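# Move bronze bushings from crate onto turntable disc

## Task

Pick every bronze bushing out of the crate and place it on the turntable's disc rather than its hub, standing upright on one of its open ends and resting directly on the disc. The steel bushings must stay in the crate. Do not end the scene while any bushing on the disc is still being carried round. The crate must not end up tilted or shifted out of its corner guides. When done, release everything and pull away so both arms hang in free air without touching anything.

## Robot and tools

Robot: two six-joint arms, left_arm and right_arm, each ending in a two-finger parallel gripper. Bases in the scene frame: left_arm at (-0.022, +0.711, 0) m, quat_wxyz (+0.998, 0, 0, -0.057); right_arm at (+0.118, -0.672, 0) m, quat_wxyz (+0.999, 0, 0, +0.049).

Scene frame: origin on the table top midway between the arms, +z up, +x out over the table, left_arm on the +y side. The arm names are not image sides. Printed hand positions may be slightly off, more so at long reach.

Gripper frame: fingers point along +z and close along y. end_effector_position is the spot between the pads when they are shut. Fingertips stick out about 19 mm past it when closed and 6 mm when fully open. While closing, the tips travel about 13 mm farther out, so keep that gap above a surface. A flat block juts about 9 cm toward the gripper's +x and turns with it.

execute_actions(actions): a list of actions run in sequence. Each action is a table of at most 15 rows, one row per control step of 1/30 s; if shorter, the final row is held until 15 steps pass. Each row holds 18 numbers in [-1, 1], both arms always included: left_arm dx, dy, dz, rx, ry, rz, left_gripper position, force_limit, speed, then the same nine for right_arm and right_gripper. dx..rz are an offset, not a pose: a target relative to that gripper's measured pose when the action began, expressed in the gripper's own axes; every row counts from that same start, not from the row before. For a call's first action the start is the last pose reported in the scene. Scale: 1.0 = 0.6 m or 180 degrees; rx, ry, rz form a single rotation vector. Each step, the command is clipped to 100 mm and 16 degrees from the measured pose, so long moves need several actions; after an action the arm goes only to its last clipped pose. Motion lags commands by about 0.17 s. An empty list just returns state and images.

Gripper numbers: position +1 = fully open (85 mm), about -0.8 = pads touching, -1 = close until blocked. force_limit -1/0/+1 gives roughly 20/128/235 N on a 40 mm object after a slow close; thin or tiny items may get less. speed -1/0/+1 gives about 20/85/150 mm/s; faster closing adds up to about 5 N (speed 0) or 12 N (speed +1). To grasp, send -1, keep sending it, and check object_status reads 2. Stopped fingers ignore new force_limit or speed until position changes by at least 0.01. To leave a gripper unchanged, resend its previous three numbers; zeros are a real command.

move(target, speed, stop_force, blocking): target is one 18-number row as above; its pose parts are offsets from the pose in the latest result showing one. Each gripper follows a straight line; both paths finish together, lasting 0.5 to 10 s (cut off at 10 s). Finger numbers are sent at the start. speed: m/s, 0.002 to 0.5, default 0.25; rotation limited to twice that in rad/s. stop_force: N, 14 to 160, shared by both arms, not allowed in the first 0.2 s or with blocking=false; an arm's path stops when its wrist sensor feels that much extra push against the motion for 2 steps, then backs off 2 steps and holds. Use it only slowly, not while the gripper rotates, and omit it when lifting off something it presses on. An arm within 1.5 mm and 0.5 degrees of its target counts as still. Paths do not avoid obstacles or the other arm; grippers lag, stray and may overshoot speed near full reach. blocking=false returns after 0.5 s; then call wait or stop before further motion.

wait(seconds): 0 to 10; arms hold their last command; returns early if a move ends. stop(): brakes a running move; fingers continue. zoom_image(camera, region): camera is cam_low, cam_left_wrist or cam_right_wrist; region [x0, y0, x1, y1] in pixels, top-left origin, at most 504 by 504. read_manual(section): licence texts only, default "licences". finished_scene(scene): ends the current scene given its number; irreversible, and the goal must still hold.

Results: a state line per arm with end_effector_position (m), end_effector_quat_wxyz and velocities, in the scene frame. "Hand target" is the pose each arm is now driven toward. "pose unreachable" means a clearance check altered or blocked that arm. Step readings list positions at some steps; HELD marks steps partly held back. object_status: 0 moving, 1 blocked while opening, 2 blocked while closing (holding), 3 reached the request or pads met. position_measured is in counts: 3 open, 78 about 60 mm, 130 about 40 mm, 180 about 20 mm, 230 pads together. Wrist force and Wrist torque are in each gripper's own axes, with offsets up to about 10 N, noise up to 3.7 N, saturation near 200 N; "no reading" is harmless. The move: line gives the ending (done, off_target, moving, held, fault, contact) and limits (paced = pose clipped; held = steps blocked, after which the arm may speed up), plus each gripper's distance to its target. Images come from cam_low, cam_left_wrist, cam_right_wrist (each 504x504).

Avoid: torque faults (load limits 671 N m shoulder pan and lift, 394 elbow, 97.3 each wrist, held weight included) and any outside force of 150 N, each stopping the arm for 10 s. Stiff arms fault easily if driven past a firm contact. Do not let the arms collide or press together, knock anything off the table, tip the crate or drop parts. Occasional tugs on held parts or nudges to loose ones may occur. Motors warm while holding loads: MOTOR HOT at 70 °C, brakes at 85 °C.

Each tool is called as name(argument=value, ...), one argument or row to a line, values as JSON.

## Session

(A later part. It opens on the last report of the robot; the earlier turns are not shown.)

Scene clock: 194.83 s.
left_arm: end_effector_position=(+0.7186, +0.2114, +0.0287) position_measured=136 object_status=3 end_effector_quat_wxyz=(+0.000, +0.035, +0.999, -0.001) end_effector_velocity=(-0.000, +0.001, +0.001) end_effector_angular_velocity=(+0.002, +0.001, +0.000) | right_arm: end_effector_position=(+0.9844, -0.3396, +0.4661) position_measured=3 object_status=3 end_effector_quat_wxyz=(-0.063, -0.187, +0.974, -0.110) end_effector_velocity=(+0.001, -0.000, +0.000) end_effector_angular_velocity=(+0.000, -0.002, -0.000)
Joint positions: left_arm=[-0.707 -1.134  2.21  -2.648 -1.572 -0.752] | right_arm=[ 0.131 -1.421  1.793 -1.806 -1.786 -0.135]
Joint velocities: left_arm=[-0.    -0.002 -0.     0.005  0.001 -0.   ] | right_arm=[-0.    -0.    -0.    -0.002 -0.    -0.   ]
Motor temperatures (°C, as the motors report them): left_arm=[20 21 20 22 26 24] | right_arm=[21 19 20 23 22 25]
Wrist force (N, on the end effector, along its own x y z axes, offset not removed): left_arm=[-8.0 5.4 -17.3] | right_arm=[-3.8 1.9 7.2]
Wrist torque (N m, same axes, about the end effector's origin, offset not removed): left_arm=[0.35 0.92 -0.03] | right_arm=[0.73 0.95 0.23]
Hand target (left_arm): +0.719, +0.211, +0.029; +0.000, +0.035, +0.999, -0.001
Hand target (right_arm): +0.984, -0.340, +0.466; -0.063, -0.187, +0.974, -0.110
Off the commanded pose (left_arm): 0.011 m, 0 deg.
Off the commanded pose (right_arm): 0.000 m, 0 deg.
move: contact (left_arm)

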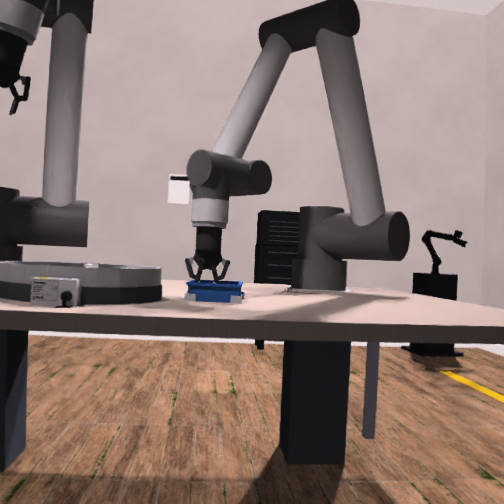

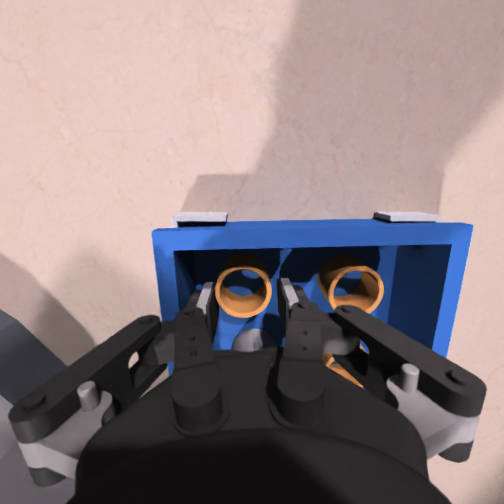

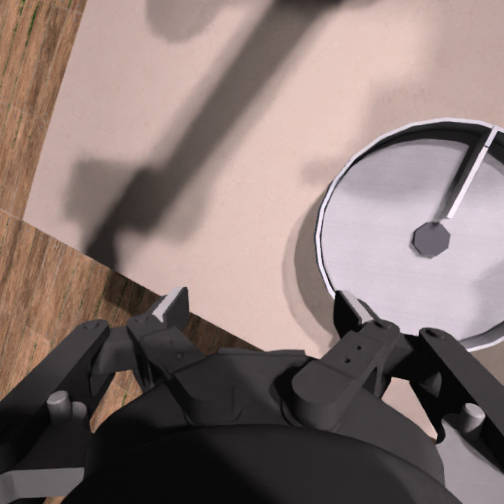

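move(
  target=[0,0,-0.005,0,0,0,-0.06,0,0,0,0,0,0,0,0,1,0,0],
  speed=0.02,
)

move(
  target=[0,0,0,0,0,0,-1,-0.6,-0.5,0,0,0,0,0,0,1,0,0],
)

move(
  target=[0,0,-0.03,0,0,0,-1,-0.6,-0.5,0,0,0,0,0,0,1,0,0],
  speed=0.015,
  stop_force=14,
)

Scene clock: 202.87 s.
left_arm: end_effector_position=(+0.7186, +0.2114, +0.0316) position_measured=136 object_status=3 end_effector_quat_wxyz=(+0.000, +0.035, +0.999, -0.001) end_effector_velocity=(+0.000, +0.000, +0.002) end_effector_angular_velocity=(-0.002, +0.001, +0.002) | right_arm: end_effector_position=(+0.9844, -0.3396, +0.4661) position_measured=3 object_status=3 end_effector_quat_wxyz=(-0.063, -0.187, +0.974, -0.110) end_effector_velocity=(+0.000, +0.000, +0.000) end_effector_angular_velocity=(-0.000, -0.001, -0.000)
Joint positions: left_arm=[-0.707 -1.138  2.209 -2.644 -1.572 -0.752] | right_arm=[ 0.131 -1.421  1.793 -1.806 -1.786 -0.135]
Joint velocities: left_arm=[ 0.001 -0.002 -0.001  0.001 -0.002 -0.   ] | right_arm=[ 0.    -0.     0.    -0.    -0.     0.001]
Motor temperatures (°C, as the motors report them): left_arm=[20 21 20 22 26 24] | right_arm=[21 19 20 23 22 25]
Wrist force (N, on the end effector, along its own x y z axes, offset not removed): left_arm=[-5.0 3.0 -4.6] | right_arm=[-5.4 1.7 5.5]
Wrist torque (N m, same axes, about the end effector's origin, offset not removed): left_arm=[0.23 0.76 0.15] | right_arm=[0.60 1.26 0.18]
Hand target (left_arm): +0.719, +0.211, +0.032; +0.000, +0.035, +0.999, -0.001
Hand target (right_arm): +0.984, -0.340, +0.466; -0.063, -0.187, +0.974, -0.110
Off the commanded pose (left_arm): 0.000 m, 0 deg.
Off the commanded pose (right_arm): 0.000 m, 0 deg.
move: done

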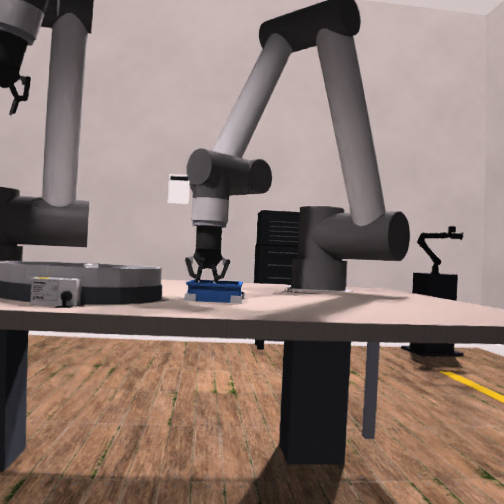

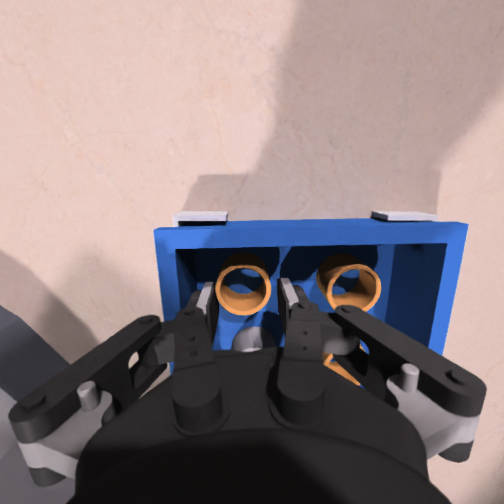

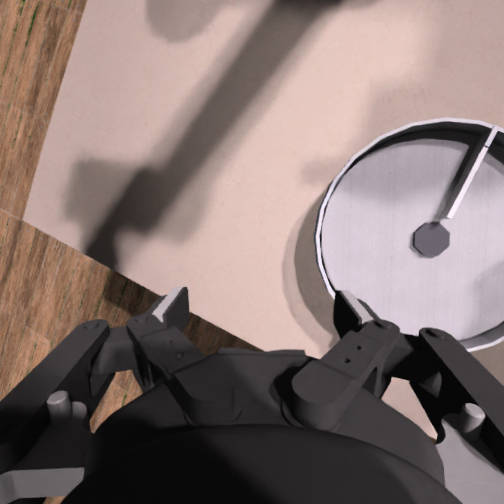

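Scene clock: 203.37 s.
left_arm: end_effector_position=(+0.7187, +0.2114, +0.0317) position_measured=154 object_status=2 end_effector_quat_wxyz=(+0.000, +0.035, +0.999, -0.001) end_effector_velocity=(-0.000, -0.000, +0.000) end_effector_angular_velocity=(-0.001, +0.000, +0.000) | right_arm: end_effector_position=(+0.9844, -0.3396, +0.4661) position_measured=3 object_status=3 end_effector_quat_wxyz=(-0.063, -0.187, +0.974, -0.110) end_effector_velocity=(+0.000, -0.000, +0.000) end_effector_angular_velocity=(+0.001, -0.000, +0.002)
Joint positions: left_arm=[-0.707 -1.138  2.209 -2.644 -1.572 -0.752] | right_arm=[ 0.131 -1.421  1.793 -1.806 -1.786 -0.135]
Joint velocities: left_arm=[-0.    -0.     0.     0.    -0.001 -0.   ] | right_arm=[-0.    -0.    -0.    -0.001  0.    -0.002]
Motor temperatures (°C, as the motors report them): left_arm=[20 21 20 22 26 24] | right_arm=[21 19 20 23 22 25]
Wrist force (N, on the end effector, along its own x y z axes, offset not removed): left_arm=[4.0 9.8 -24.4] | right_arm=[-2.7 1.2 7.2]
Wrist torque (N m, same axes, about the end effector's origin, offset not removed): left_arm=[1.07 -0.47 0.14] | right_arm=[0.66 0.75 0.29]
Hand target (left_arm): +0.719, +0.211, +0.032; +0.000, +0.035, +0.999, -0.001
Hand target (right_arm): +0.984, -0.340, +0.466; -0.063, -0.187, +0.974, -0.110
Off the commanded pose (left_arm): 0.000 m, 0 deg.
Off the commanded pose (right_arm): 0.000 m, 0 deg.
move: done

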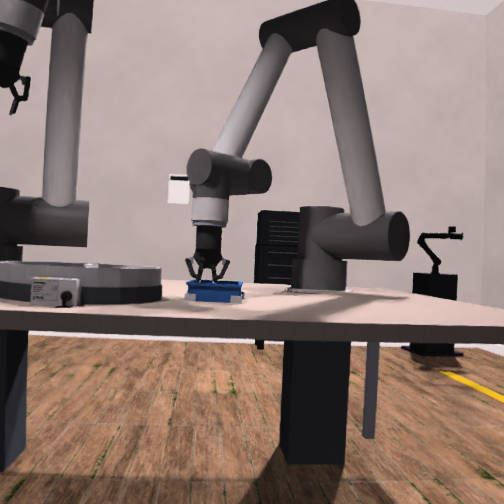

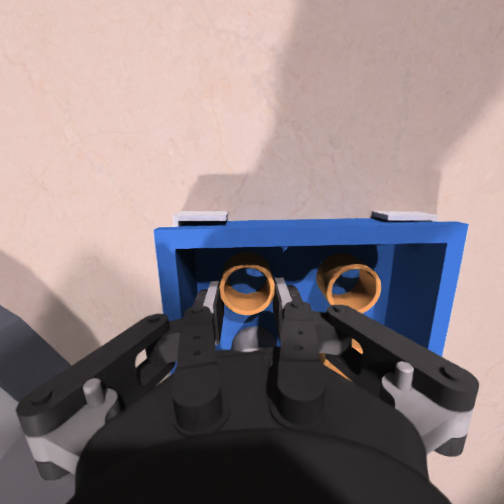

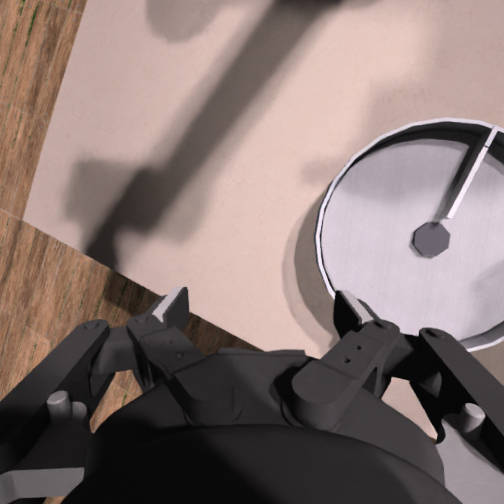

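Scene clock: 203.87 s.
left_arm: end_effector_position=(+0.7187, +0.2113, +0.0319) position_measured=154 object_status=2 end_effector_quat_wxyz=(+0.000, +0.035, +0.999, -0.001) end_effector_velocity=(+0.000, -0.000, -0.001) end_effector_angular_velocity=(+0.000, -0.000, -0.001) | right_arm: end_effector_position=(+0.9844, -0.3396, +0.4661) position_measured=3 object_status=3 end_effector_quat_wxyz=(-0.063, -0.187, +0.974, -0.110) end_effector_velocity=(+0.000, +0.000, +0.000) end_effector_angular_velocity=(+0.000, -0.001, +0.001)
Joint positions: left_arm=[-0.707 -1.138  2.209 -2.644 -1.572 -0.752] | right_arm=[ 0.131 -1.421  1.793 -1.806 -1.786 -0.135]
Joint velocities: left_arm=[-0.001  0.001 -0.    -0.001  0.001  0.   ] | right_arm=[ 0.    -0.    -0.    -0.001 -0.    -0.001]
Motor temperatures (°C, as the motors report them): left_arm=[20 21 20 22 26 24] | right_arm=[21 19 20 23 22 25]
Wrist force (N, on the end effector, along its own x y z axes, offset not removed): left_arm=[5.4 3.9 -7.7] | right_arm=[-6.2 3.2 5.7]
Wrist torque (N m, same axes, about the end effector's origin, offset not removed): left_arm=[0.36 -1.28 0.09] | right_arm=[0.97 1.37 0.34]
Hand target (left_arm): +0.719, +0.211, +0.032; +0.000, +0.035, +0.999, -0.001
Hand target (right_arm): +0.984, -0.340, +0.466; -0.063, -0.187, +0.974, -0.110
Off the commanded pose (left_arm): 0.018 m, 0 deg.
Off the commanded pose (right_arm): 0.000 m, 0 deg.
move: contact (left_arm)

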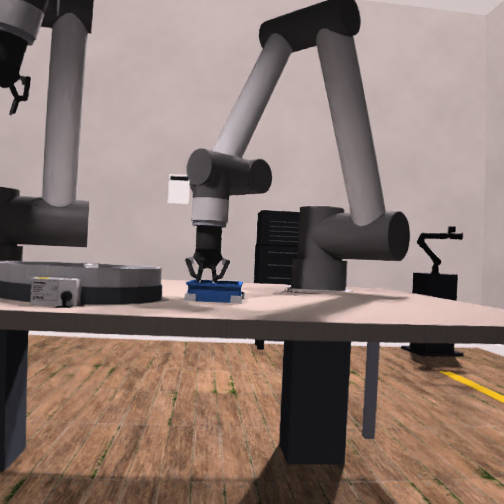

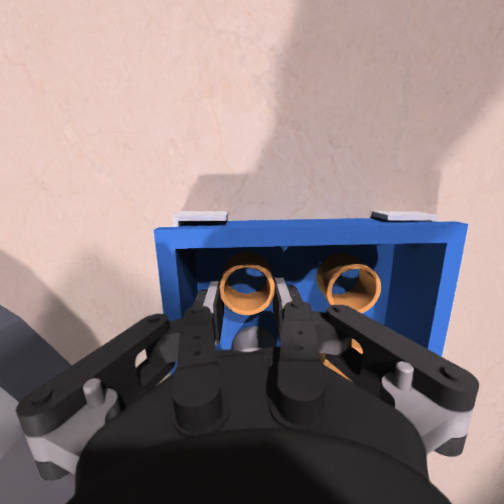

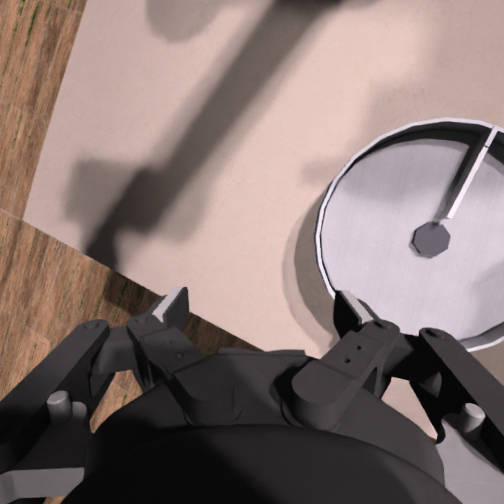

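move(
  target=[0,0,-0.015,0,0,0,-1,-0.6,-0.5,0,0,0,0,0,0,1,0,0],
  speed=0.015,
)

zoom_image(
  camera="cam_left_wrist",
  region=[130, 180, 430, 380],
)

Scene clock: 210.37 s.
left_arm: end_effector_position=(+0.7187, +0.2113, +0.0407) position_measured=154 object_status=2 end_effector_quat_wxyz=(+0.000, +0.035, +0.999, -0.001) end_effector_velocity=(+0.001, -0.000, +0.002) end_effector_angular_velocity=(-0.001, -0.001, +0.000) | right_arm: end_effector_position=(+0.9844, -0.3396, +0.4661) position_measured=3 object_status=3 end_effector_quat_wxyz=(-0.063, -0.187, +0.974, -0.110) end_effector_velocity=(-0.000, +0.001, -0.000) end_effector_angular_velocity=(+0.000, -0.000, +0.002)
Joint positions: left_arm=[-0.707 -1.149  2.207 -2.63  -1.572 -0.752] | right_arm=[ 0.131 -1.421  1.793 -1.806 -1.786 -0.135]
Joint velocities: left_arm=[ 0.    -0.002 -0.001  0.003 -0.     0.   ] | right_arm=[ 0.001  0.    -0.    -0.001  0.    -0.001]
Motor temperatures (°C, as the motors report them): left_arm=[20 21 20 22 26 24] | right_arm=[21 19 20 23 22 25]
Wrist force (N, on the end effector, along its own x y z axes, offset not removed): left_arm=[3.2 6.5 -5.2] | right_arm=[-5.0 0.7 2.7]
Wrist torque (N m, same axes, about the end effector's origin, offset not removed): left_arm=[0.98 -0.78 -0.02] | right_arm=[0.59 1.10 0.22]
Hand target (left_arm): +0.719, +0.211, +0.041; +0.000, +0.035, +0.999, -0.001
Hand target (right_arm): +0.984, -0.340, +0.466; -0.063, -0.187, +0.974, -0.110
Off the commanded pose (left_arm): 0.000 m, 0 deg.
Off the commanded pose (right_arm): 0.000 m, 0 deg.
move: done

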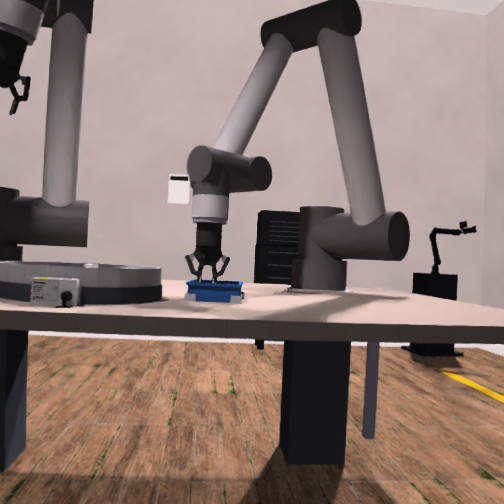

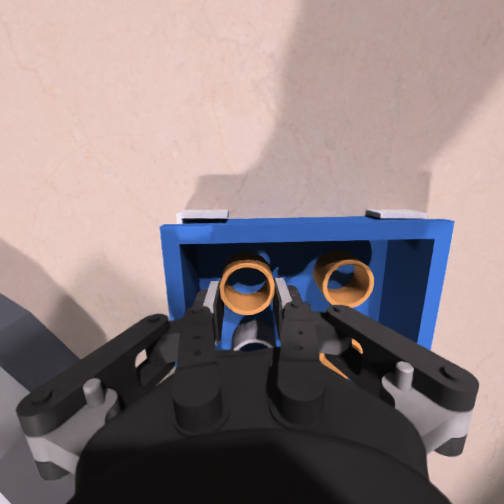

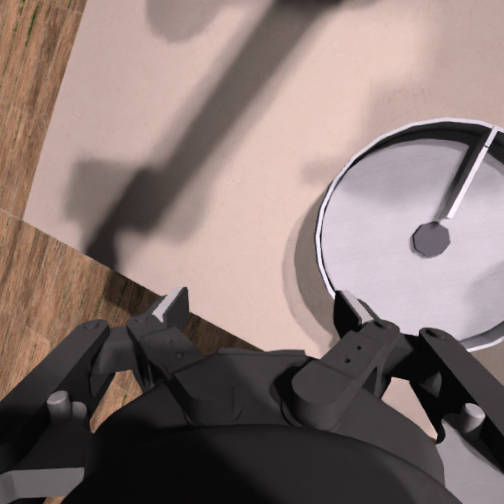

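Region (130, 180, 430, 380) of cam_left_wrist's 504x504 image, scaled by 1.680, with more detail than that image has.

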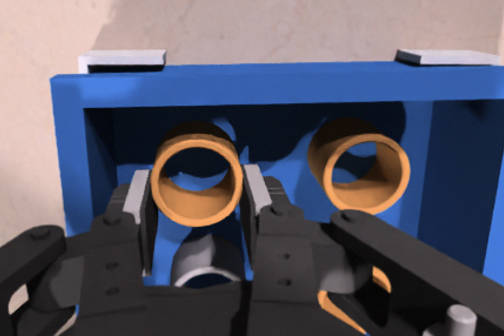

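move(
  target=[0,0,-0.265,0,0,0,-1,-0.6,-0.5,-0.307,0.103,0.214,-0.071,-0.04,0.12,1,0,0],
  speed=0.2,
)

Scene clock: 232.27 s.
left_arm: end_effector_position=(+0.7184, +0.2119, +0.1994) position_measured=154 object_status=2 end_effector_quat_wxyz=(+0.000, +0.035, +0.999, -0.001) end_effector_velocity=(-0.001, -0.001, +0.001) end_effector_angular_velocity=(+0.000, +0.000, -0.001) | right_arm: end_effector_position=(+1.1203, -0.2495, +0.2999) position_measured=3 object_status=3 end_effector_quat_wxyz=(-0.001, +0.000, +1.000, +0.000) end_effector_velocity=(+0.001, +0.001, -0.001) end_effector_angular_velocity=(+0.002, -0.002, -0.002)
Joint positions: left_arm=[-0.707 -1.329  2.137 -2.38  -1.572 -0.751] | right_arm=[ 0.115 -1.217  1.793 -2.146 -1.57   0.212]
Joint velocities: left_arm=[-0.001 -0.001 -0.001  0.002  0.    -0.   ] | right_arm=[ 0.001  0.002 -0.    -0.004  0.001  0.003]
Motor temperatures (°C, as the motors report them): left_arm=[20 21 20 22 26 24] | right_arm=[21 19 20 23 22 25]
Wrist force (N, on the end effector, along its own x y z axes, offset not removed): left_arm=[1.5 1.5 1.1] | right_arm=[-2.0 4.0 6.9]
Wrist torque (N m, same axes, about the end effector's origin, offset not removed): left_arm=[-0.14 -0.35 0.12] | right_arm=[1.23 0.52 0.28]
Hand target (left_arm): +0.718, +0.212, +0.200; +0.000, +0.035, +0.999, -0.001
Hand target (right_arm): +1.120, -0.249, +0.300; -0.001, +0.000, +1.000, +0.000
Off the commanded pose (left_arm): 0.000 m, 0 deg.
Off the commanded pose (right_arm): 0.000 m, 0 deg.
move: done

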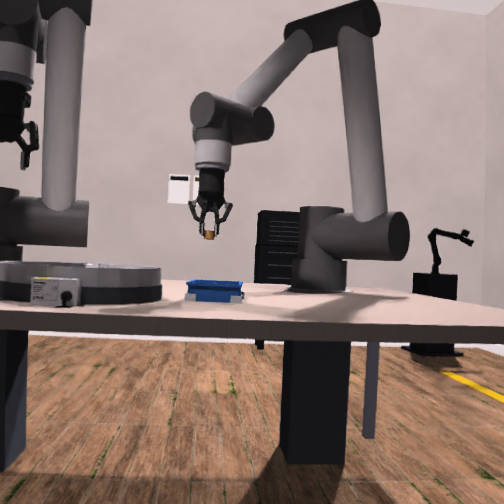

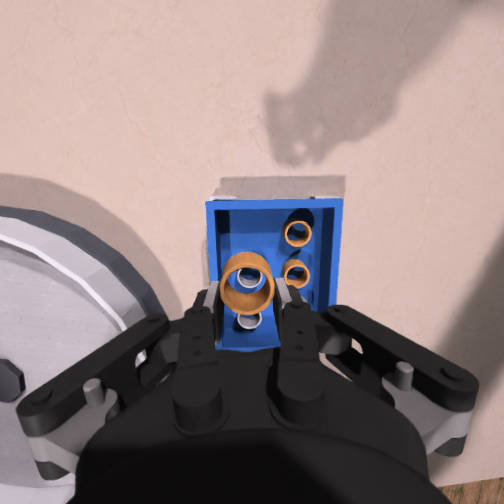

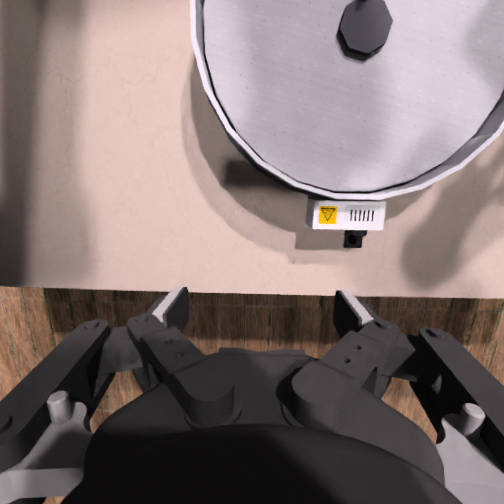

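zoom_image(
  camera="cam_right_wrist",
  region=[290, 180, 410, 260],
)

zoom_image(
  camera="cam_low",
  region=[20, 265, 100, 315],
)

Region (290, 180, 410, 260) of cam_right_wrist's 504x504 image, scaled by 4.200, with more detail than that image has.

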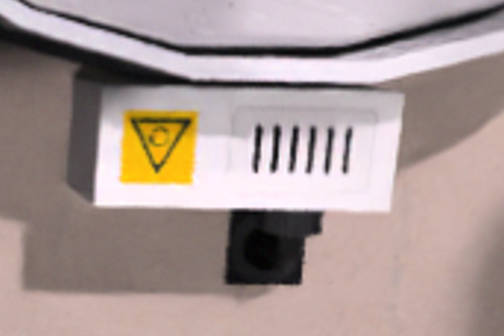

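Region (20, 265, 100, 315) of cam_low's 504x504 image, scaled by 6.300, with more detail than that image has; it fills the top 315 rows of this view, and the rest is white.

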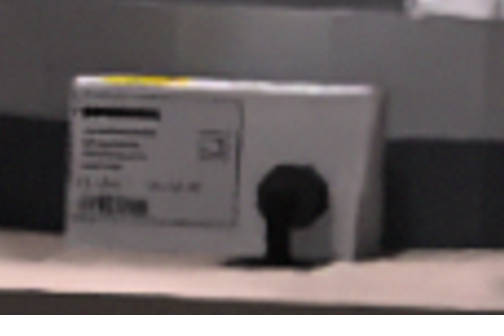

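move(
  target=[-0.282,-0.401,0.066,0,0,0,-1,-0.6,-0.5,0.333,-0.417,-0.167,0,0,0,1,0,0],
  speed=0.25,
)

zoom_image(
  camera="cam_low",
  region=[0, 200, 200, 320],
)

Scene clock: 263.83 s.
left_arm: end_effector_position=(+0.8710, -0.0397, +0.1610) position_measured=154 object_status=2 end_effector_quat_wxyz=(+0.000, +0.035, +0.999, -0.001) end_effector_velocity=(+0.001, -0.001, -0.001) end_effector_angular_velocity=(+0.002, -0.001, +0.000) | right_arm: end_effector_position=(+0.9211, -0.5002, +0.4002) position_measured=3 object_status=3 end_effector_quat_wxyz=(-0.001, +0.000, +1.000, +0.000) end_effector_velocity=(-0.001, -0.002, +0.001) end_effector_angular_velocity=(+0.000, -0.000, -0.001)
Joint positions: left_arm=[-0.759 -1.042  1.748 -2.278 -1.572 -0.803] | right_arm=[-0.135 -1.573  2.074 -2.071 -1.57  -0.037]
Joint velocities: left_arm=[-0.     0.002 -0.003  0.001  0.002 -0.   ] | right_arm=[-0.002 -0.002  0.001  0.001  0.    -0.001]
Motor temperatures (°C, as the motors report them): left_arm=[20 21 20 22 26 24] | right_arm=[21 19 20 23 22 25]
Wrist force (N, on the end effector, along its own x y z axes, offset not removed): left_arm=[1.8 3.6 -11.5] | right_arm=[-4.1 5.2 7.6]
Wrist torque (N m, same axes, about the end effector's origin, offset not removed): left_arm=[0.21 -0.58 0.17] | right_arm=[1.34 1.02 0.29]
Hand target (left_arm): +0.871, -0.040, +0.161; +0.000, +0.035, +0.999, -0.001
Hand target (right_arm): +0.921, -0.500, +0.400; -0.001, +0.000, +1.000, +0.000
Off the commanded pose (left_arm): 0.001 m, 0 deg.
Off the commanded pose (right_arm): 0.001 m, 0 deg.
move: done

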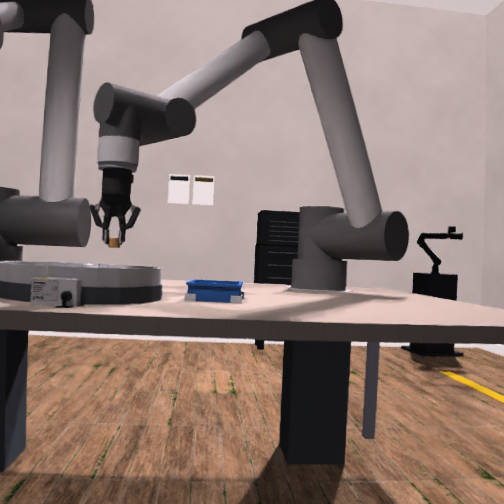

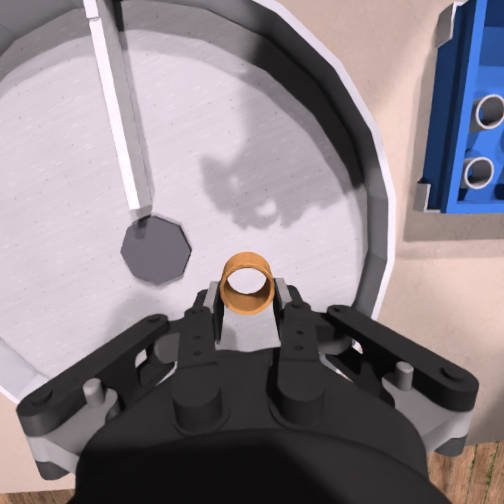

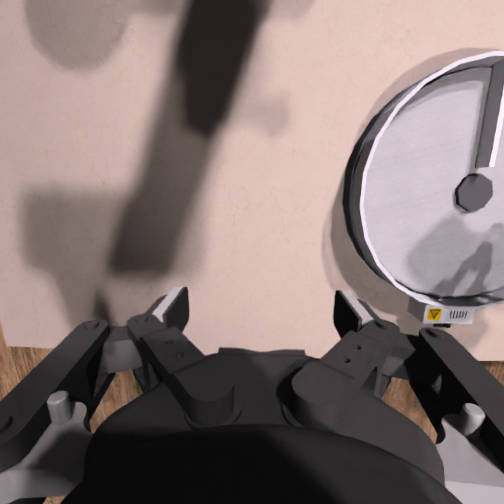

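Region (0, 200, 200, 320) of cam_low's 504x504 image, scaled by 2.520, with more detail than that image has; it fills the top 302 rows of this view, and the rest is white.

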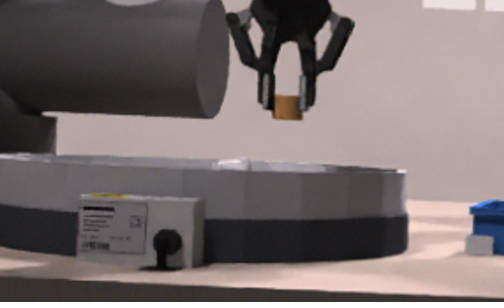

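move(
  target=[0,0,0.08,0,0,0,-1,-0.6,-0.5,0,0,0,0,0,0,1,0,0],
  speed=0.08,
)

move(
  target=[0,0,0.08,0,0,0,-1,-0.6,-0.5,0,0,0,0,0,0,1,0,0],
  speed=0.01,
  stop_force=14,
)

Scene clock: 270.87 s.
left_arm: end_effector_position=(+0.8711, -0.0399, +0.1132) position_measured=154 object_status=2 end_effector_quat_wxyz=(+0.000, +0.035, +0.999, -0.001) end_effector_velocity=(-0.001, -0.001, -0.003) end_effector_angular_velocity=(-0.000, +0.002, -0.001) | right_arm: end_effector_position=(+0.9210, -0.5002, +0.4002) position_measured=3 object_status=3 end_effector_quat_wxyz=(-0.001, -0.000, +1.000, +0.000) end_effector_velocity=(+0.001, -0.000, +0.000) end_effector_angular_velocity=(-0.000, -0.001, -0.000)
Joint positions: left_arm=[-0.759 -1.004  1.767 -2.335 -1.572 -0.803] | right_arm=[-0.135 -1.573  2.074 -2.071 -1.57  -0.037]
Joint velocities: left_arm=[-0.001  0.003  0.001 -0.002 -0.001 -0.   ] | right_arm=[-0.     0.    -0.    -0.001 -0.     0.   ]
Motor temperatures (°C, as the motors report them): left_arm=[20 21 20 22 26 24] | right_arm=[21 19 20 23 22 25]
Wrist force (N, on the end effector, along its own x y z axes, offset not removed): left_arm=[2.7 6.3 -6.5] | right_arm=[-3.1 4.0 6.5]
Wrist torque (N m, same axes, about the end effector's origin, offset not removed): left_arm=[0.86 -0.69 0.09] | right_arm=[1.18 0.79 0.32]
Hand target (left_arm): +0.871, -0.040, +0.113; +0.000, +0.035, +0.999, -0.001
Hand target (right_arm): +0.921, -0.500, +0.400; -0.001, +0.000, +1.000, +0.000
Off the commanded pose (left_arm): 0.000 m, 0 deg.
Off the commanded pose (right_arm): 0.000 m, 0 deg.
move: done

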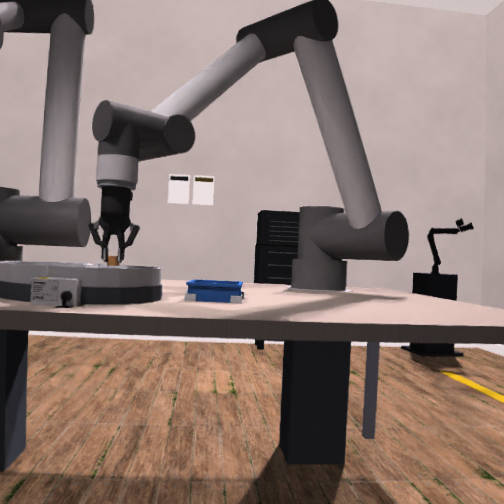

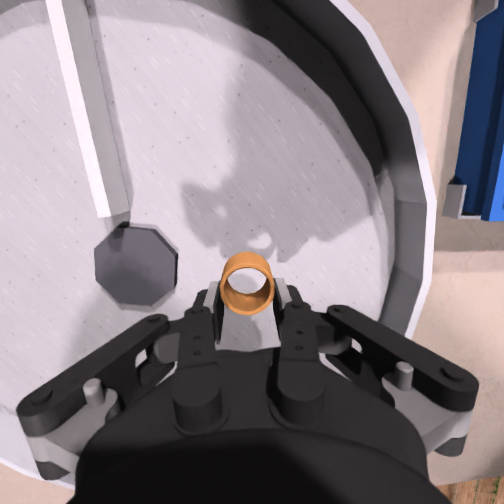

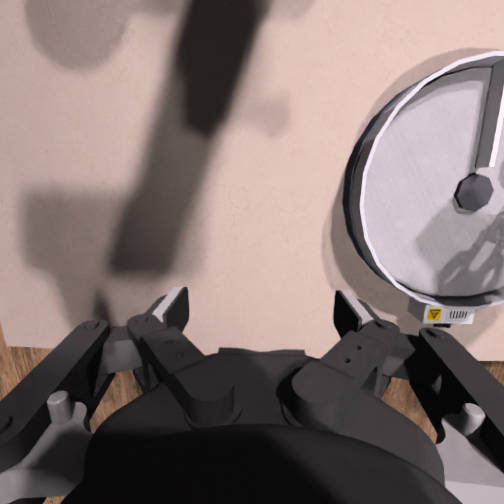

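Scene clock: 274.63 s.
left_arm: end_effector_position=(+0.8711, -0.0399, +0.0793) position_measured=154 object_status=2 end_effector_quat_wxyz=(+0.000, +0.035, +0.999, -0.001) end_effector_velocity=(-0.001, -0.001, +0.002) end_effector_angular_velocity=(+0.001, +0.001, -0.001) | right_arm: end_effector_position=(+0.9210, -0.5002, +0.4002) position_measured=3 object_status=3 end_effector_quat_wxyz=(-0.001, -0.000, +1.000, +0.000) end_effector_velocity=(+0.000, -0.001, -0.000) end_effector_angular_velocity=(+0.000, +0.001, -0.003)
Joint positions: left_arm=[-0.759 -0.976  1.778 -2.374 -1.572 -0.803] | right_arm=[-0.135 -1.573  2.074 -2.071 -1.57  -0.037]
Joint velocities: left_arm=[-0.001 -0.002 -0.     0.004  0.     0.   ] | right_arm=[-0.002 -0.     0.     0.001  0.     0.001]
Motor temperatures (°C, as the motors report them): left_arm=[20 21 20 22 26 24] | right_arm=[21 19 20 23 22 25]
Wrist force (N, on the end effector, along its own x y z axes, offset not removed): left_arm=[-4.8 5.7 -7.5] | right_arm=[-3.8 -0.1 8.6]
Wrist torque (N m, same axes, about the end effector's origin, offset not removed): left_arm=[0.80 0.63 -0.02] | right_arm=[0.38 0.96 0.19]
Hand target (left_arm): +0.871, -0.040, +0.080; +0.000, +0.035, +0.999, -0.001
Hand target (right_arm): +0.921, -0.500, +0.400; -0.001, -0.000, +1.000, +0.000
Off the commanded pose (left_arm): 0.014 m, 0 deg.
Off the commanded pose (right_arm): 0.000 m, 0 deg.
move: contact (left_arm)

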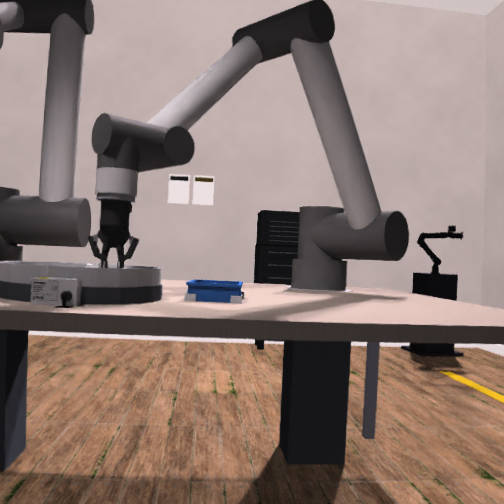

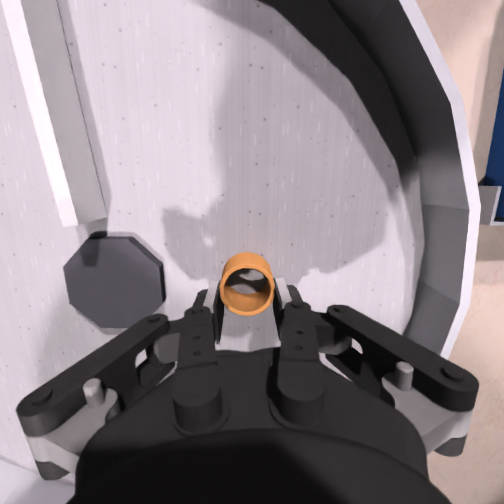

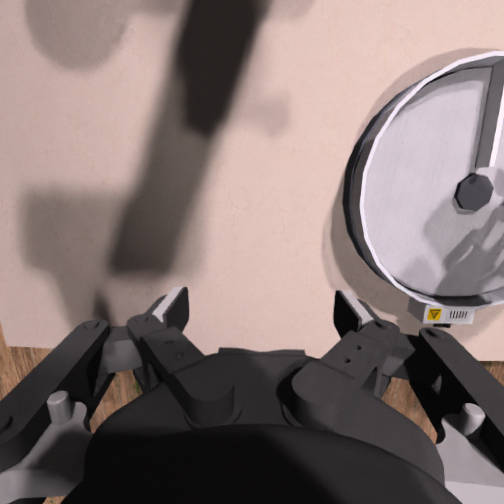

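Contact at z≈0.079. Release and lift.

move(
  target=[0,0,0,0,0,0,0.05,-0.6,0,0,0,0,0,0,0,1,0,0],
)

move(
  target=[0,0,-0.2,0,0,0,0.05,-0.6,0,0,0,0,0,0,0,1,0,0],
  speed=0.2,
)

Scene clock: 281.87 s.
left_arm: end_effector_position=(+0.8711, -0.0399, +0.0794) position_measured=123 object_status=3 end_effector_quat_wxyz=(+0.000, +0.035, +0.999, -0.001) end_effector_velocity=(-0.001, -0.001, -0.001) end_effector_angular_velocity=(+0.001, -0.000, -0.001) | right_arm: end_effector_position=(+0.9210, -0.5002, +0.4002) position_measured=3 object_status=3 end_effector_quat_wxyz=(-0.001, -0.000, +1.000, +0.000) end_effector_velocity=(-0.001, +0.002, -0.000) end_effector_angular_velocity=(+0.000, +0.001, +0.002)
Joint positions: left_arm=[-0.759 -0.976  1.778 -2.374 -1.572 -0.803] | right_arm=[-0.135 -1.573  2.074 -2.071 -1.57  -0.037]
Joint velocities: left_arm=[-0.001  0.001 -0.    -0.     0.001  0.   ] | right_arm=[ 0.002 -0.     0.     0.001  0.     0.   ]
Motor temperatures (°C, as the motors report them): left_arm=[20 21 20 22 26 24] | right_arm=[21 19 20 23 22 25]
Wrist force (N, on the end effector, along its own x y z axes, offset not removed): left_arm=[0.6 4.6 -10.3] | right_arm=[-4.4 1.8 4.7]
Wrist torque (N m, same axes, about the end effector's origin, offset not removed): left_arm=[0.53 -0.21 0.11] | right_arm=[0.62 1.11 0.28]
Hand target (left_arm): +0.871, -0.040, +0.079; +0.000, +0.035, +0.999, -0.001
Hand target (right_arm): +0.921, -0.500, +0.400; -0.001, -0.000, +1.000, +0.000
Off the commanded pose (left_arm): 0.000 m, 0 deg.
Off the commanded pose (right_arm): 0.000 m, 0 deg.
move: done

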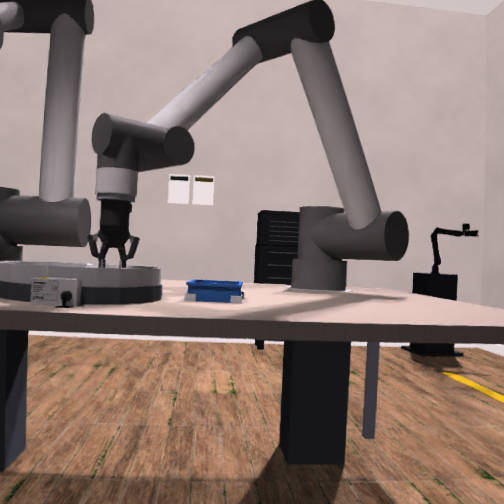

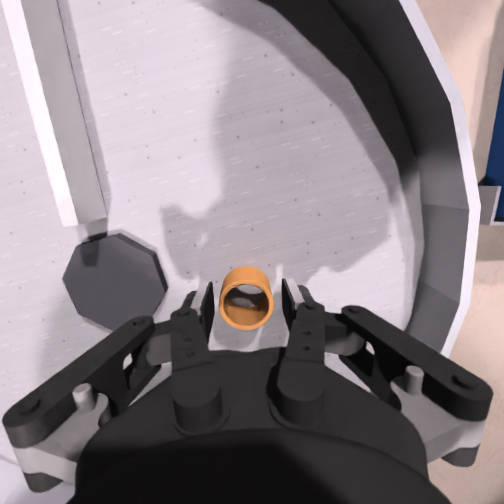

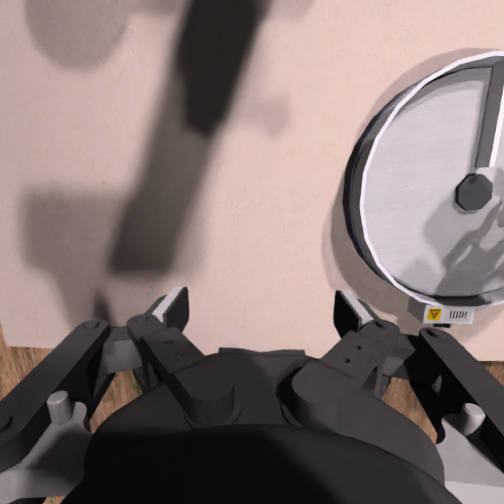

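Scene clock: 283.00 s.
left_arm: end_effector_position=(+0.8708, -0.0396, +0.1991) position_measured=123 object_status=3 end_effector_quat_wxyz=(+0.000, +0.035, +0.999, -0.001) end_effector_velocity=(-0.001, +0.001, -0.000) end_effector_angular_velocity=(+0.002, +0.001, +0.000) | right_arm: end_effector_position=(+0.9210, -0.5002, +0.4002) position_measured=3 object_status=3 end_effector_quat_wxyz=(-0.001, -0.000, +1.000, +0.000) end_effector_velocity=(+0.001, -0.001, +0.000) end_effector_angular_velocity=(+0.000, -0.001, -0.001)
Joint positions: left_arm=[-0.759 -1.071  1.73  -2.232 -1.572 -0.803] | right_arm=[-0.135 -1.573  2.074 -2.071 -1.57  -0.037]
Joint velocities: left_arm=[ 0.    -0.     0.     0.002 -0.    -0.   ] | right_arm=[-0.001 -0.    -0.    -0.001  0.    -0.   ]
Motor temperatures (°C, as the motors report them): left_arm=[20 21 20 22 26 24] | right_arm=[21 19 20 23 22 25]
Wrist force (N, on the end effector, along its own x y z axes, offset not removed): left_arm=[0.6 7.7 -10.8] | right_arm=[-3.9 2.0 4.1]
Wrist torque (N m, same axes, about the end effector's origin, offset not removed): left_arm=[1.13 -0.32 0.11] | right_arm=[0.73 0.92 0.22]
Hand target (left_arm): +0.871, -0.040, +0.199; +0.000, +0.035, +0.999, -0.001
Hand target (right_arm): +0.921, -0.500, +0.400; -0.001, -0.000, +1.000, +0.000
Off the commanded pose (left_arm): 0.000 m, 0 deg.
Off the commanded pose (right_arm): 0.000 m, 0 deg.
move: done

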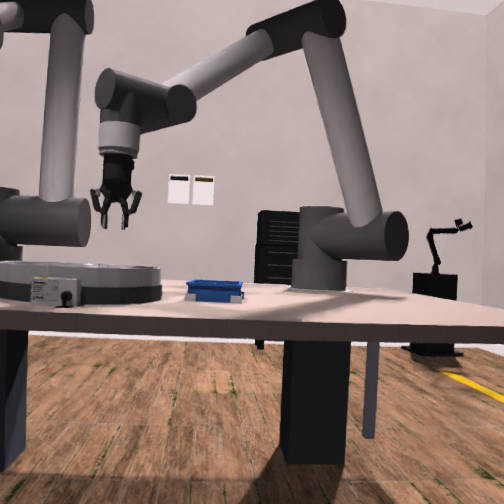

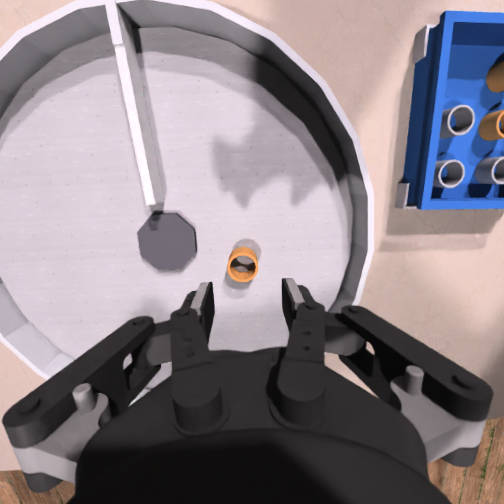

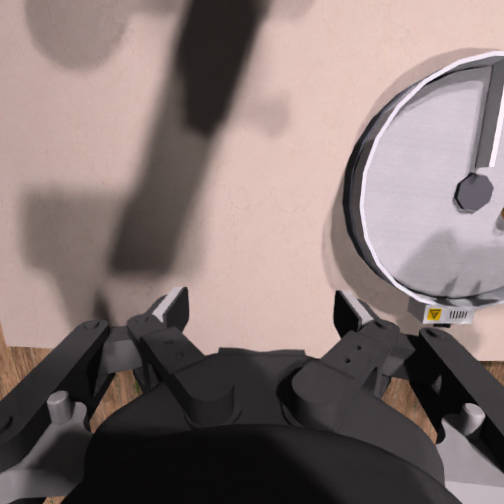

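move(
  target=[0.2755,0.498,0.207,0,0,0,-0.06,-0.6,0,0,0,0,0,0,0,1,0,0],
  speed=0.3,
)

move(
  target=[0,0,0.04,0,0,0,-0.06,-0.6,0,0,0,0,0,0,0,1,0,0],
  speed=0.03,
  stop_force=15,
)

zoom_image(
  camera="cam_left_wrist",
  region=[150, 180, 350, 380],
)

Scene clock: 301.23 s.
left_arm: end_effector_position=(+0.7263, +0.2692, +0.0738) position_measured=136 object_status=3 end_effector_quat_wxyz=(+0.000, +0.035, +0.999, -0.001) end_effector_velocity=(-0.001, -0.001, -0.000) end_effector_angular_velocity=(-0.001, -0.001, -0.002) | right_arm: end_effector_position=(+0.9210, -0.5002, +0.4002) position_measured=3 object_status=3 end_effector_quat_wxyz=(-0.001, -0.000, +1.000, +0.000) end_effector_velocity=(+0.000, -0.000, -0.000) end_effector_angular_velocity=(-0.000, +0.000, +0.001)
Joint positions: left_arm=[-0.653 -1.209  2.23  -2.594 -1.572 -0.698] | right_arm=[-0.135 -1.573  2.074 -2.071 -1.57  -0.037]
Joint velocities: left_arm=[-0.001 -0.     0.001 -0.002  0.     0.001] | right_arm=[-0.     0.    -0.     0.    -0.    -0.001]
Motor temperatures (°C, as the motors report them): left_arm=[20 21 20 22 26 24] | right_arm=[21 19 20 23 22 25]
Wrist force (N, on the end effector, along its own x y z axes, offset not removed): left_arm=[2.1 5.2 -3.8] | right_arm=[-4.8 1.5 2.4]
Wrist torque (N m, same axes, about the end effector's origin, offset not removed): left_arm=[0.55 -0.63 0.18] | right_arm=[0.64 1.13 0.26]
Hand target (left_arm): +0.726, +0.269, +0.074; +0.000, +0.035, +0.999, -0.001
Hand target (right_arm): +0.921, -0.500, +0.400; -0.001, -0.000, +1.000, +0.000
Off the commanded pose (left_arm): 0.001 m, 0 deg.
Off the commanded pose (right_arm): 0.000 m, 0 deg.
move: done

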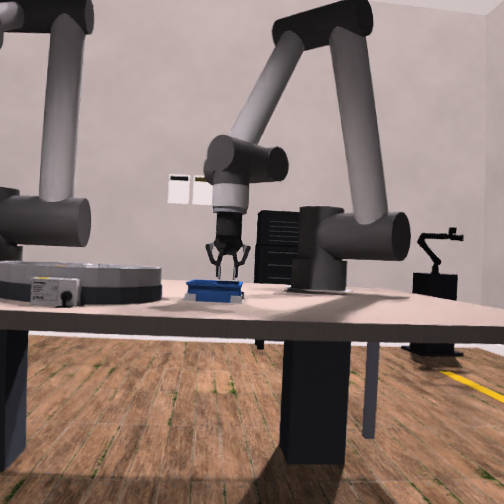

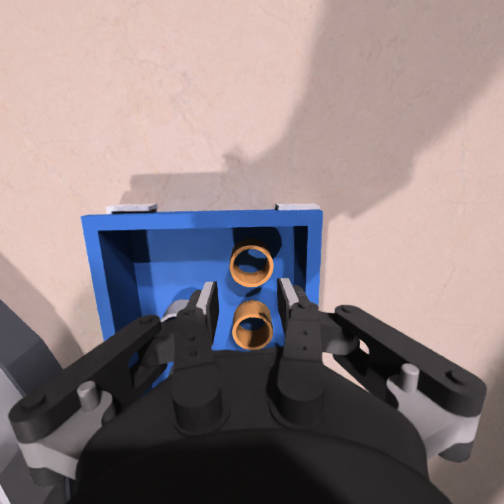

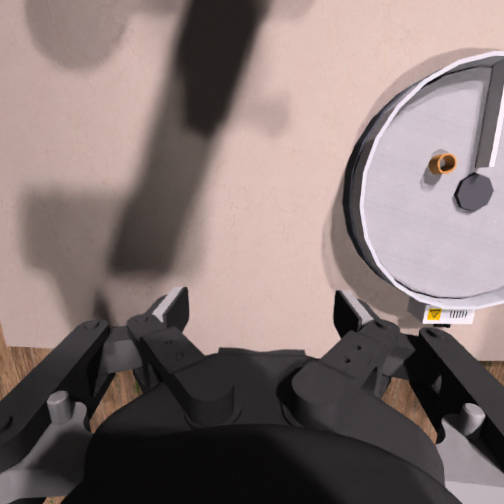

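Scene clock: 302.37 s.
left_arm: end_effector_position=(+0.7263, +0.2692, +0.0500) position_measured=136 object_status=3 end_effector_quat_wxyz=(+0.000, +0.035, +0.999, -0.001) end_effector_velocity=(+0.001, +0.001, -0.001) end_effector_angular_velocity=(+0.000, -0.000, +0.001) | right_arm: end_effector_position=(+0.9210, -0.5002, +0.4002) position_measured=3 object_status=3 end_effector_quat_wxyz=(-0.001, -0.000, +1.000, +0.000) end_effector_velocity=(-0.000, +0.001, +0.000) end_effector_angular_velocity=(+0.000, +0.000, +0.001)
Joint positions: left_arm=[-0.653 -1.179  2.239 -2.632 -1.572 -0.698] | right_arm=[-0.135 -1.573  2.074 -2.071 -1.57  -0.037]
Joint velocities: left_arm=[ 0.001  0.002  0.001 -0.003  0.    -0.   ] | right_arm=[ 0.001 -0.    -0.     0.     0.     0.   ]
Motor temperatures (°C, as the motors report them): left_arm=[20 21 20 22 26 24] | right_arm=[21 19 20 23 22 25]
Wrist force (N, on the end effector, along its own x y z axes, offset not removed): left_arm=[-0.4 3.8 -9.2] | right_arm=[-6.8 1.4 4.5]
Wrist torque (N m, same axes, about the end effector's origin, offset not removed): left_arm=[0.38 -0.10 0.19] | right_arm=[0.67 1.56 0.34]
Hand target (left_arm): +0.726, +0.269, +0.050; +0.000, +0.035, +0.999, -0.001
Hand target (right_arm): +0.921, -0.500, +0.400; -0.001, -0.000, +1.000, +0.000
Off the commanded pose (left_arm): 0.000 m, 0 deg.
Off the commanded pose (right_arm): 0.000 m, 0 deg.
move: done

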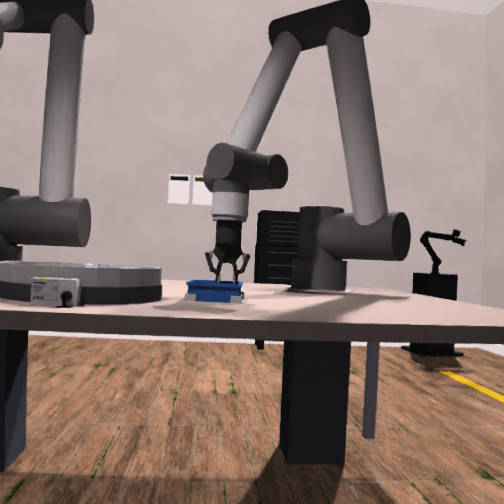

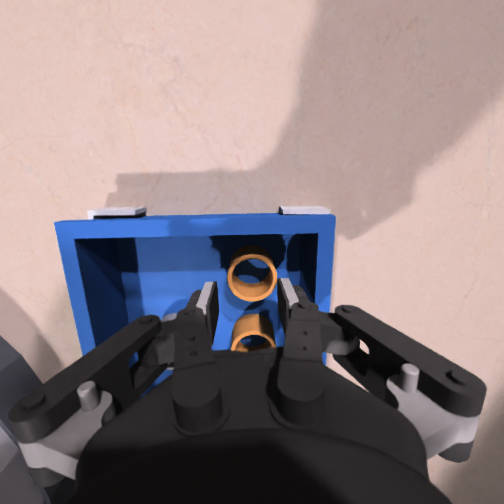

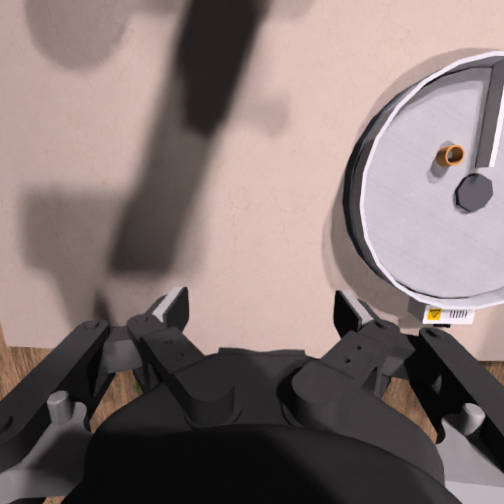

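Region (150, 180, 350, 380) of cam_left_wrist's 504x504 image, scaled by 2.520, with more detail than that image has.

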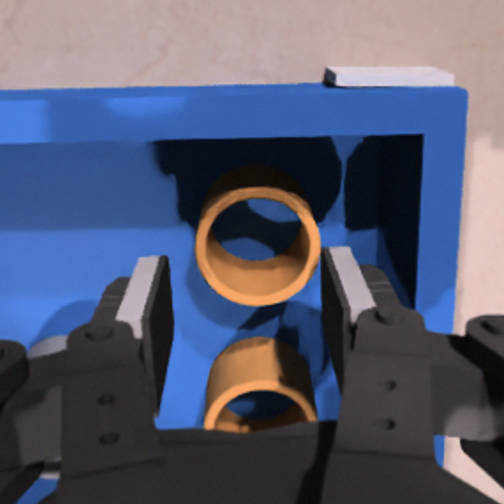

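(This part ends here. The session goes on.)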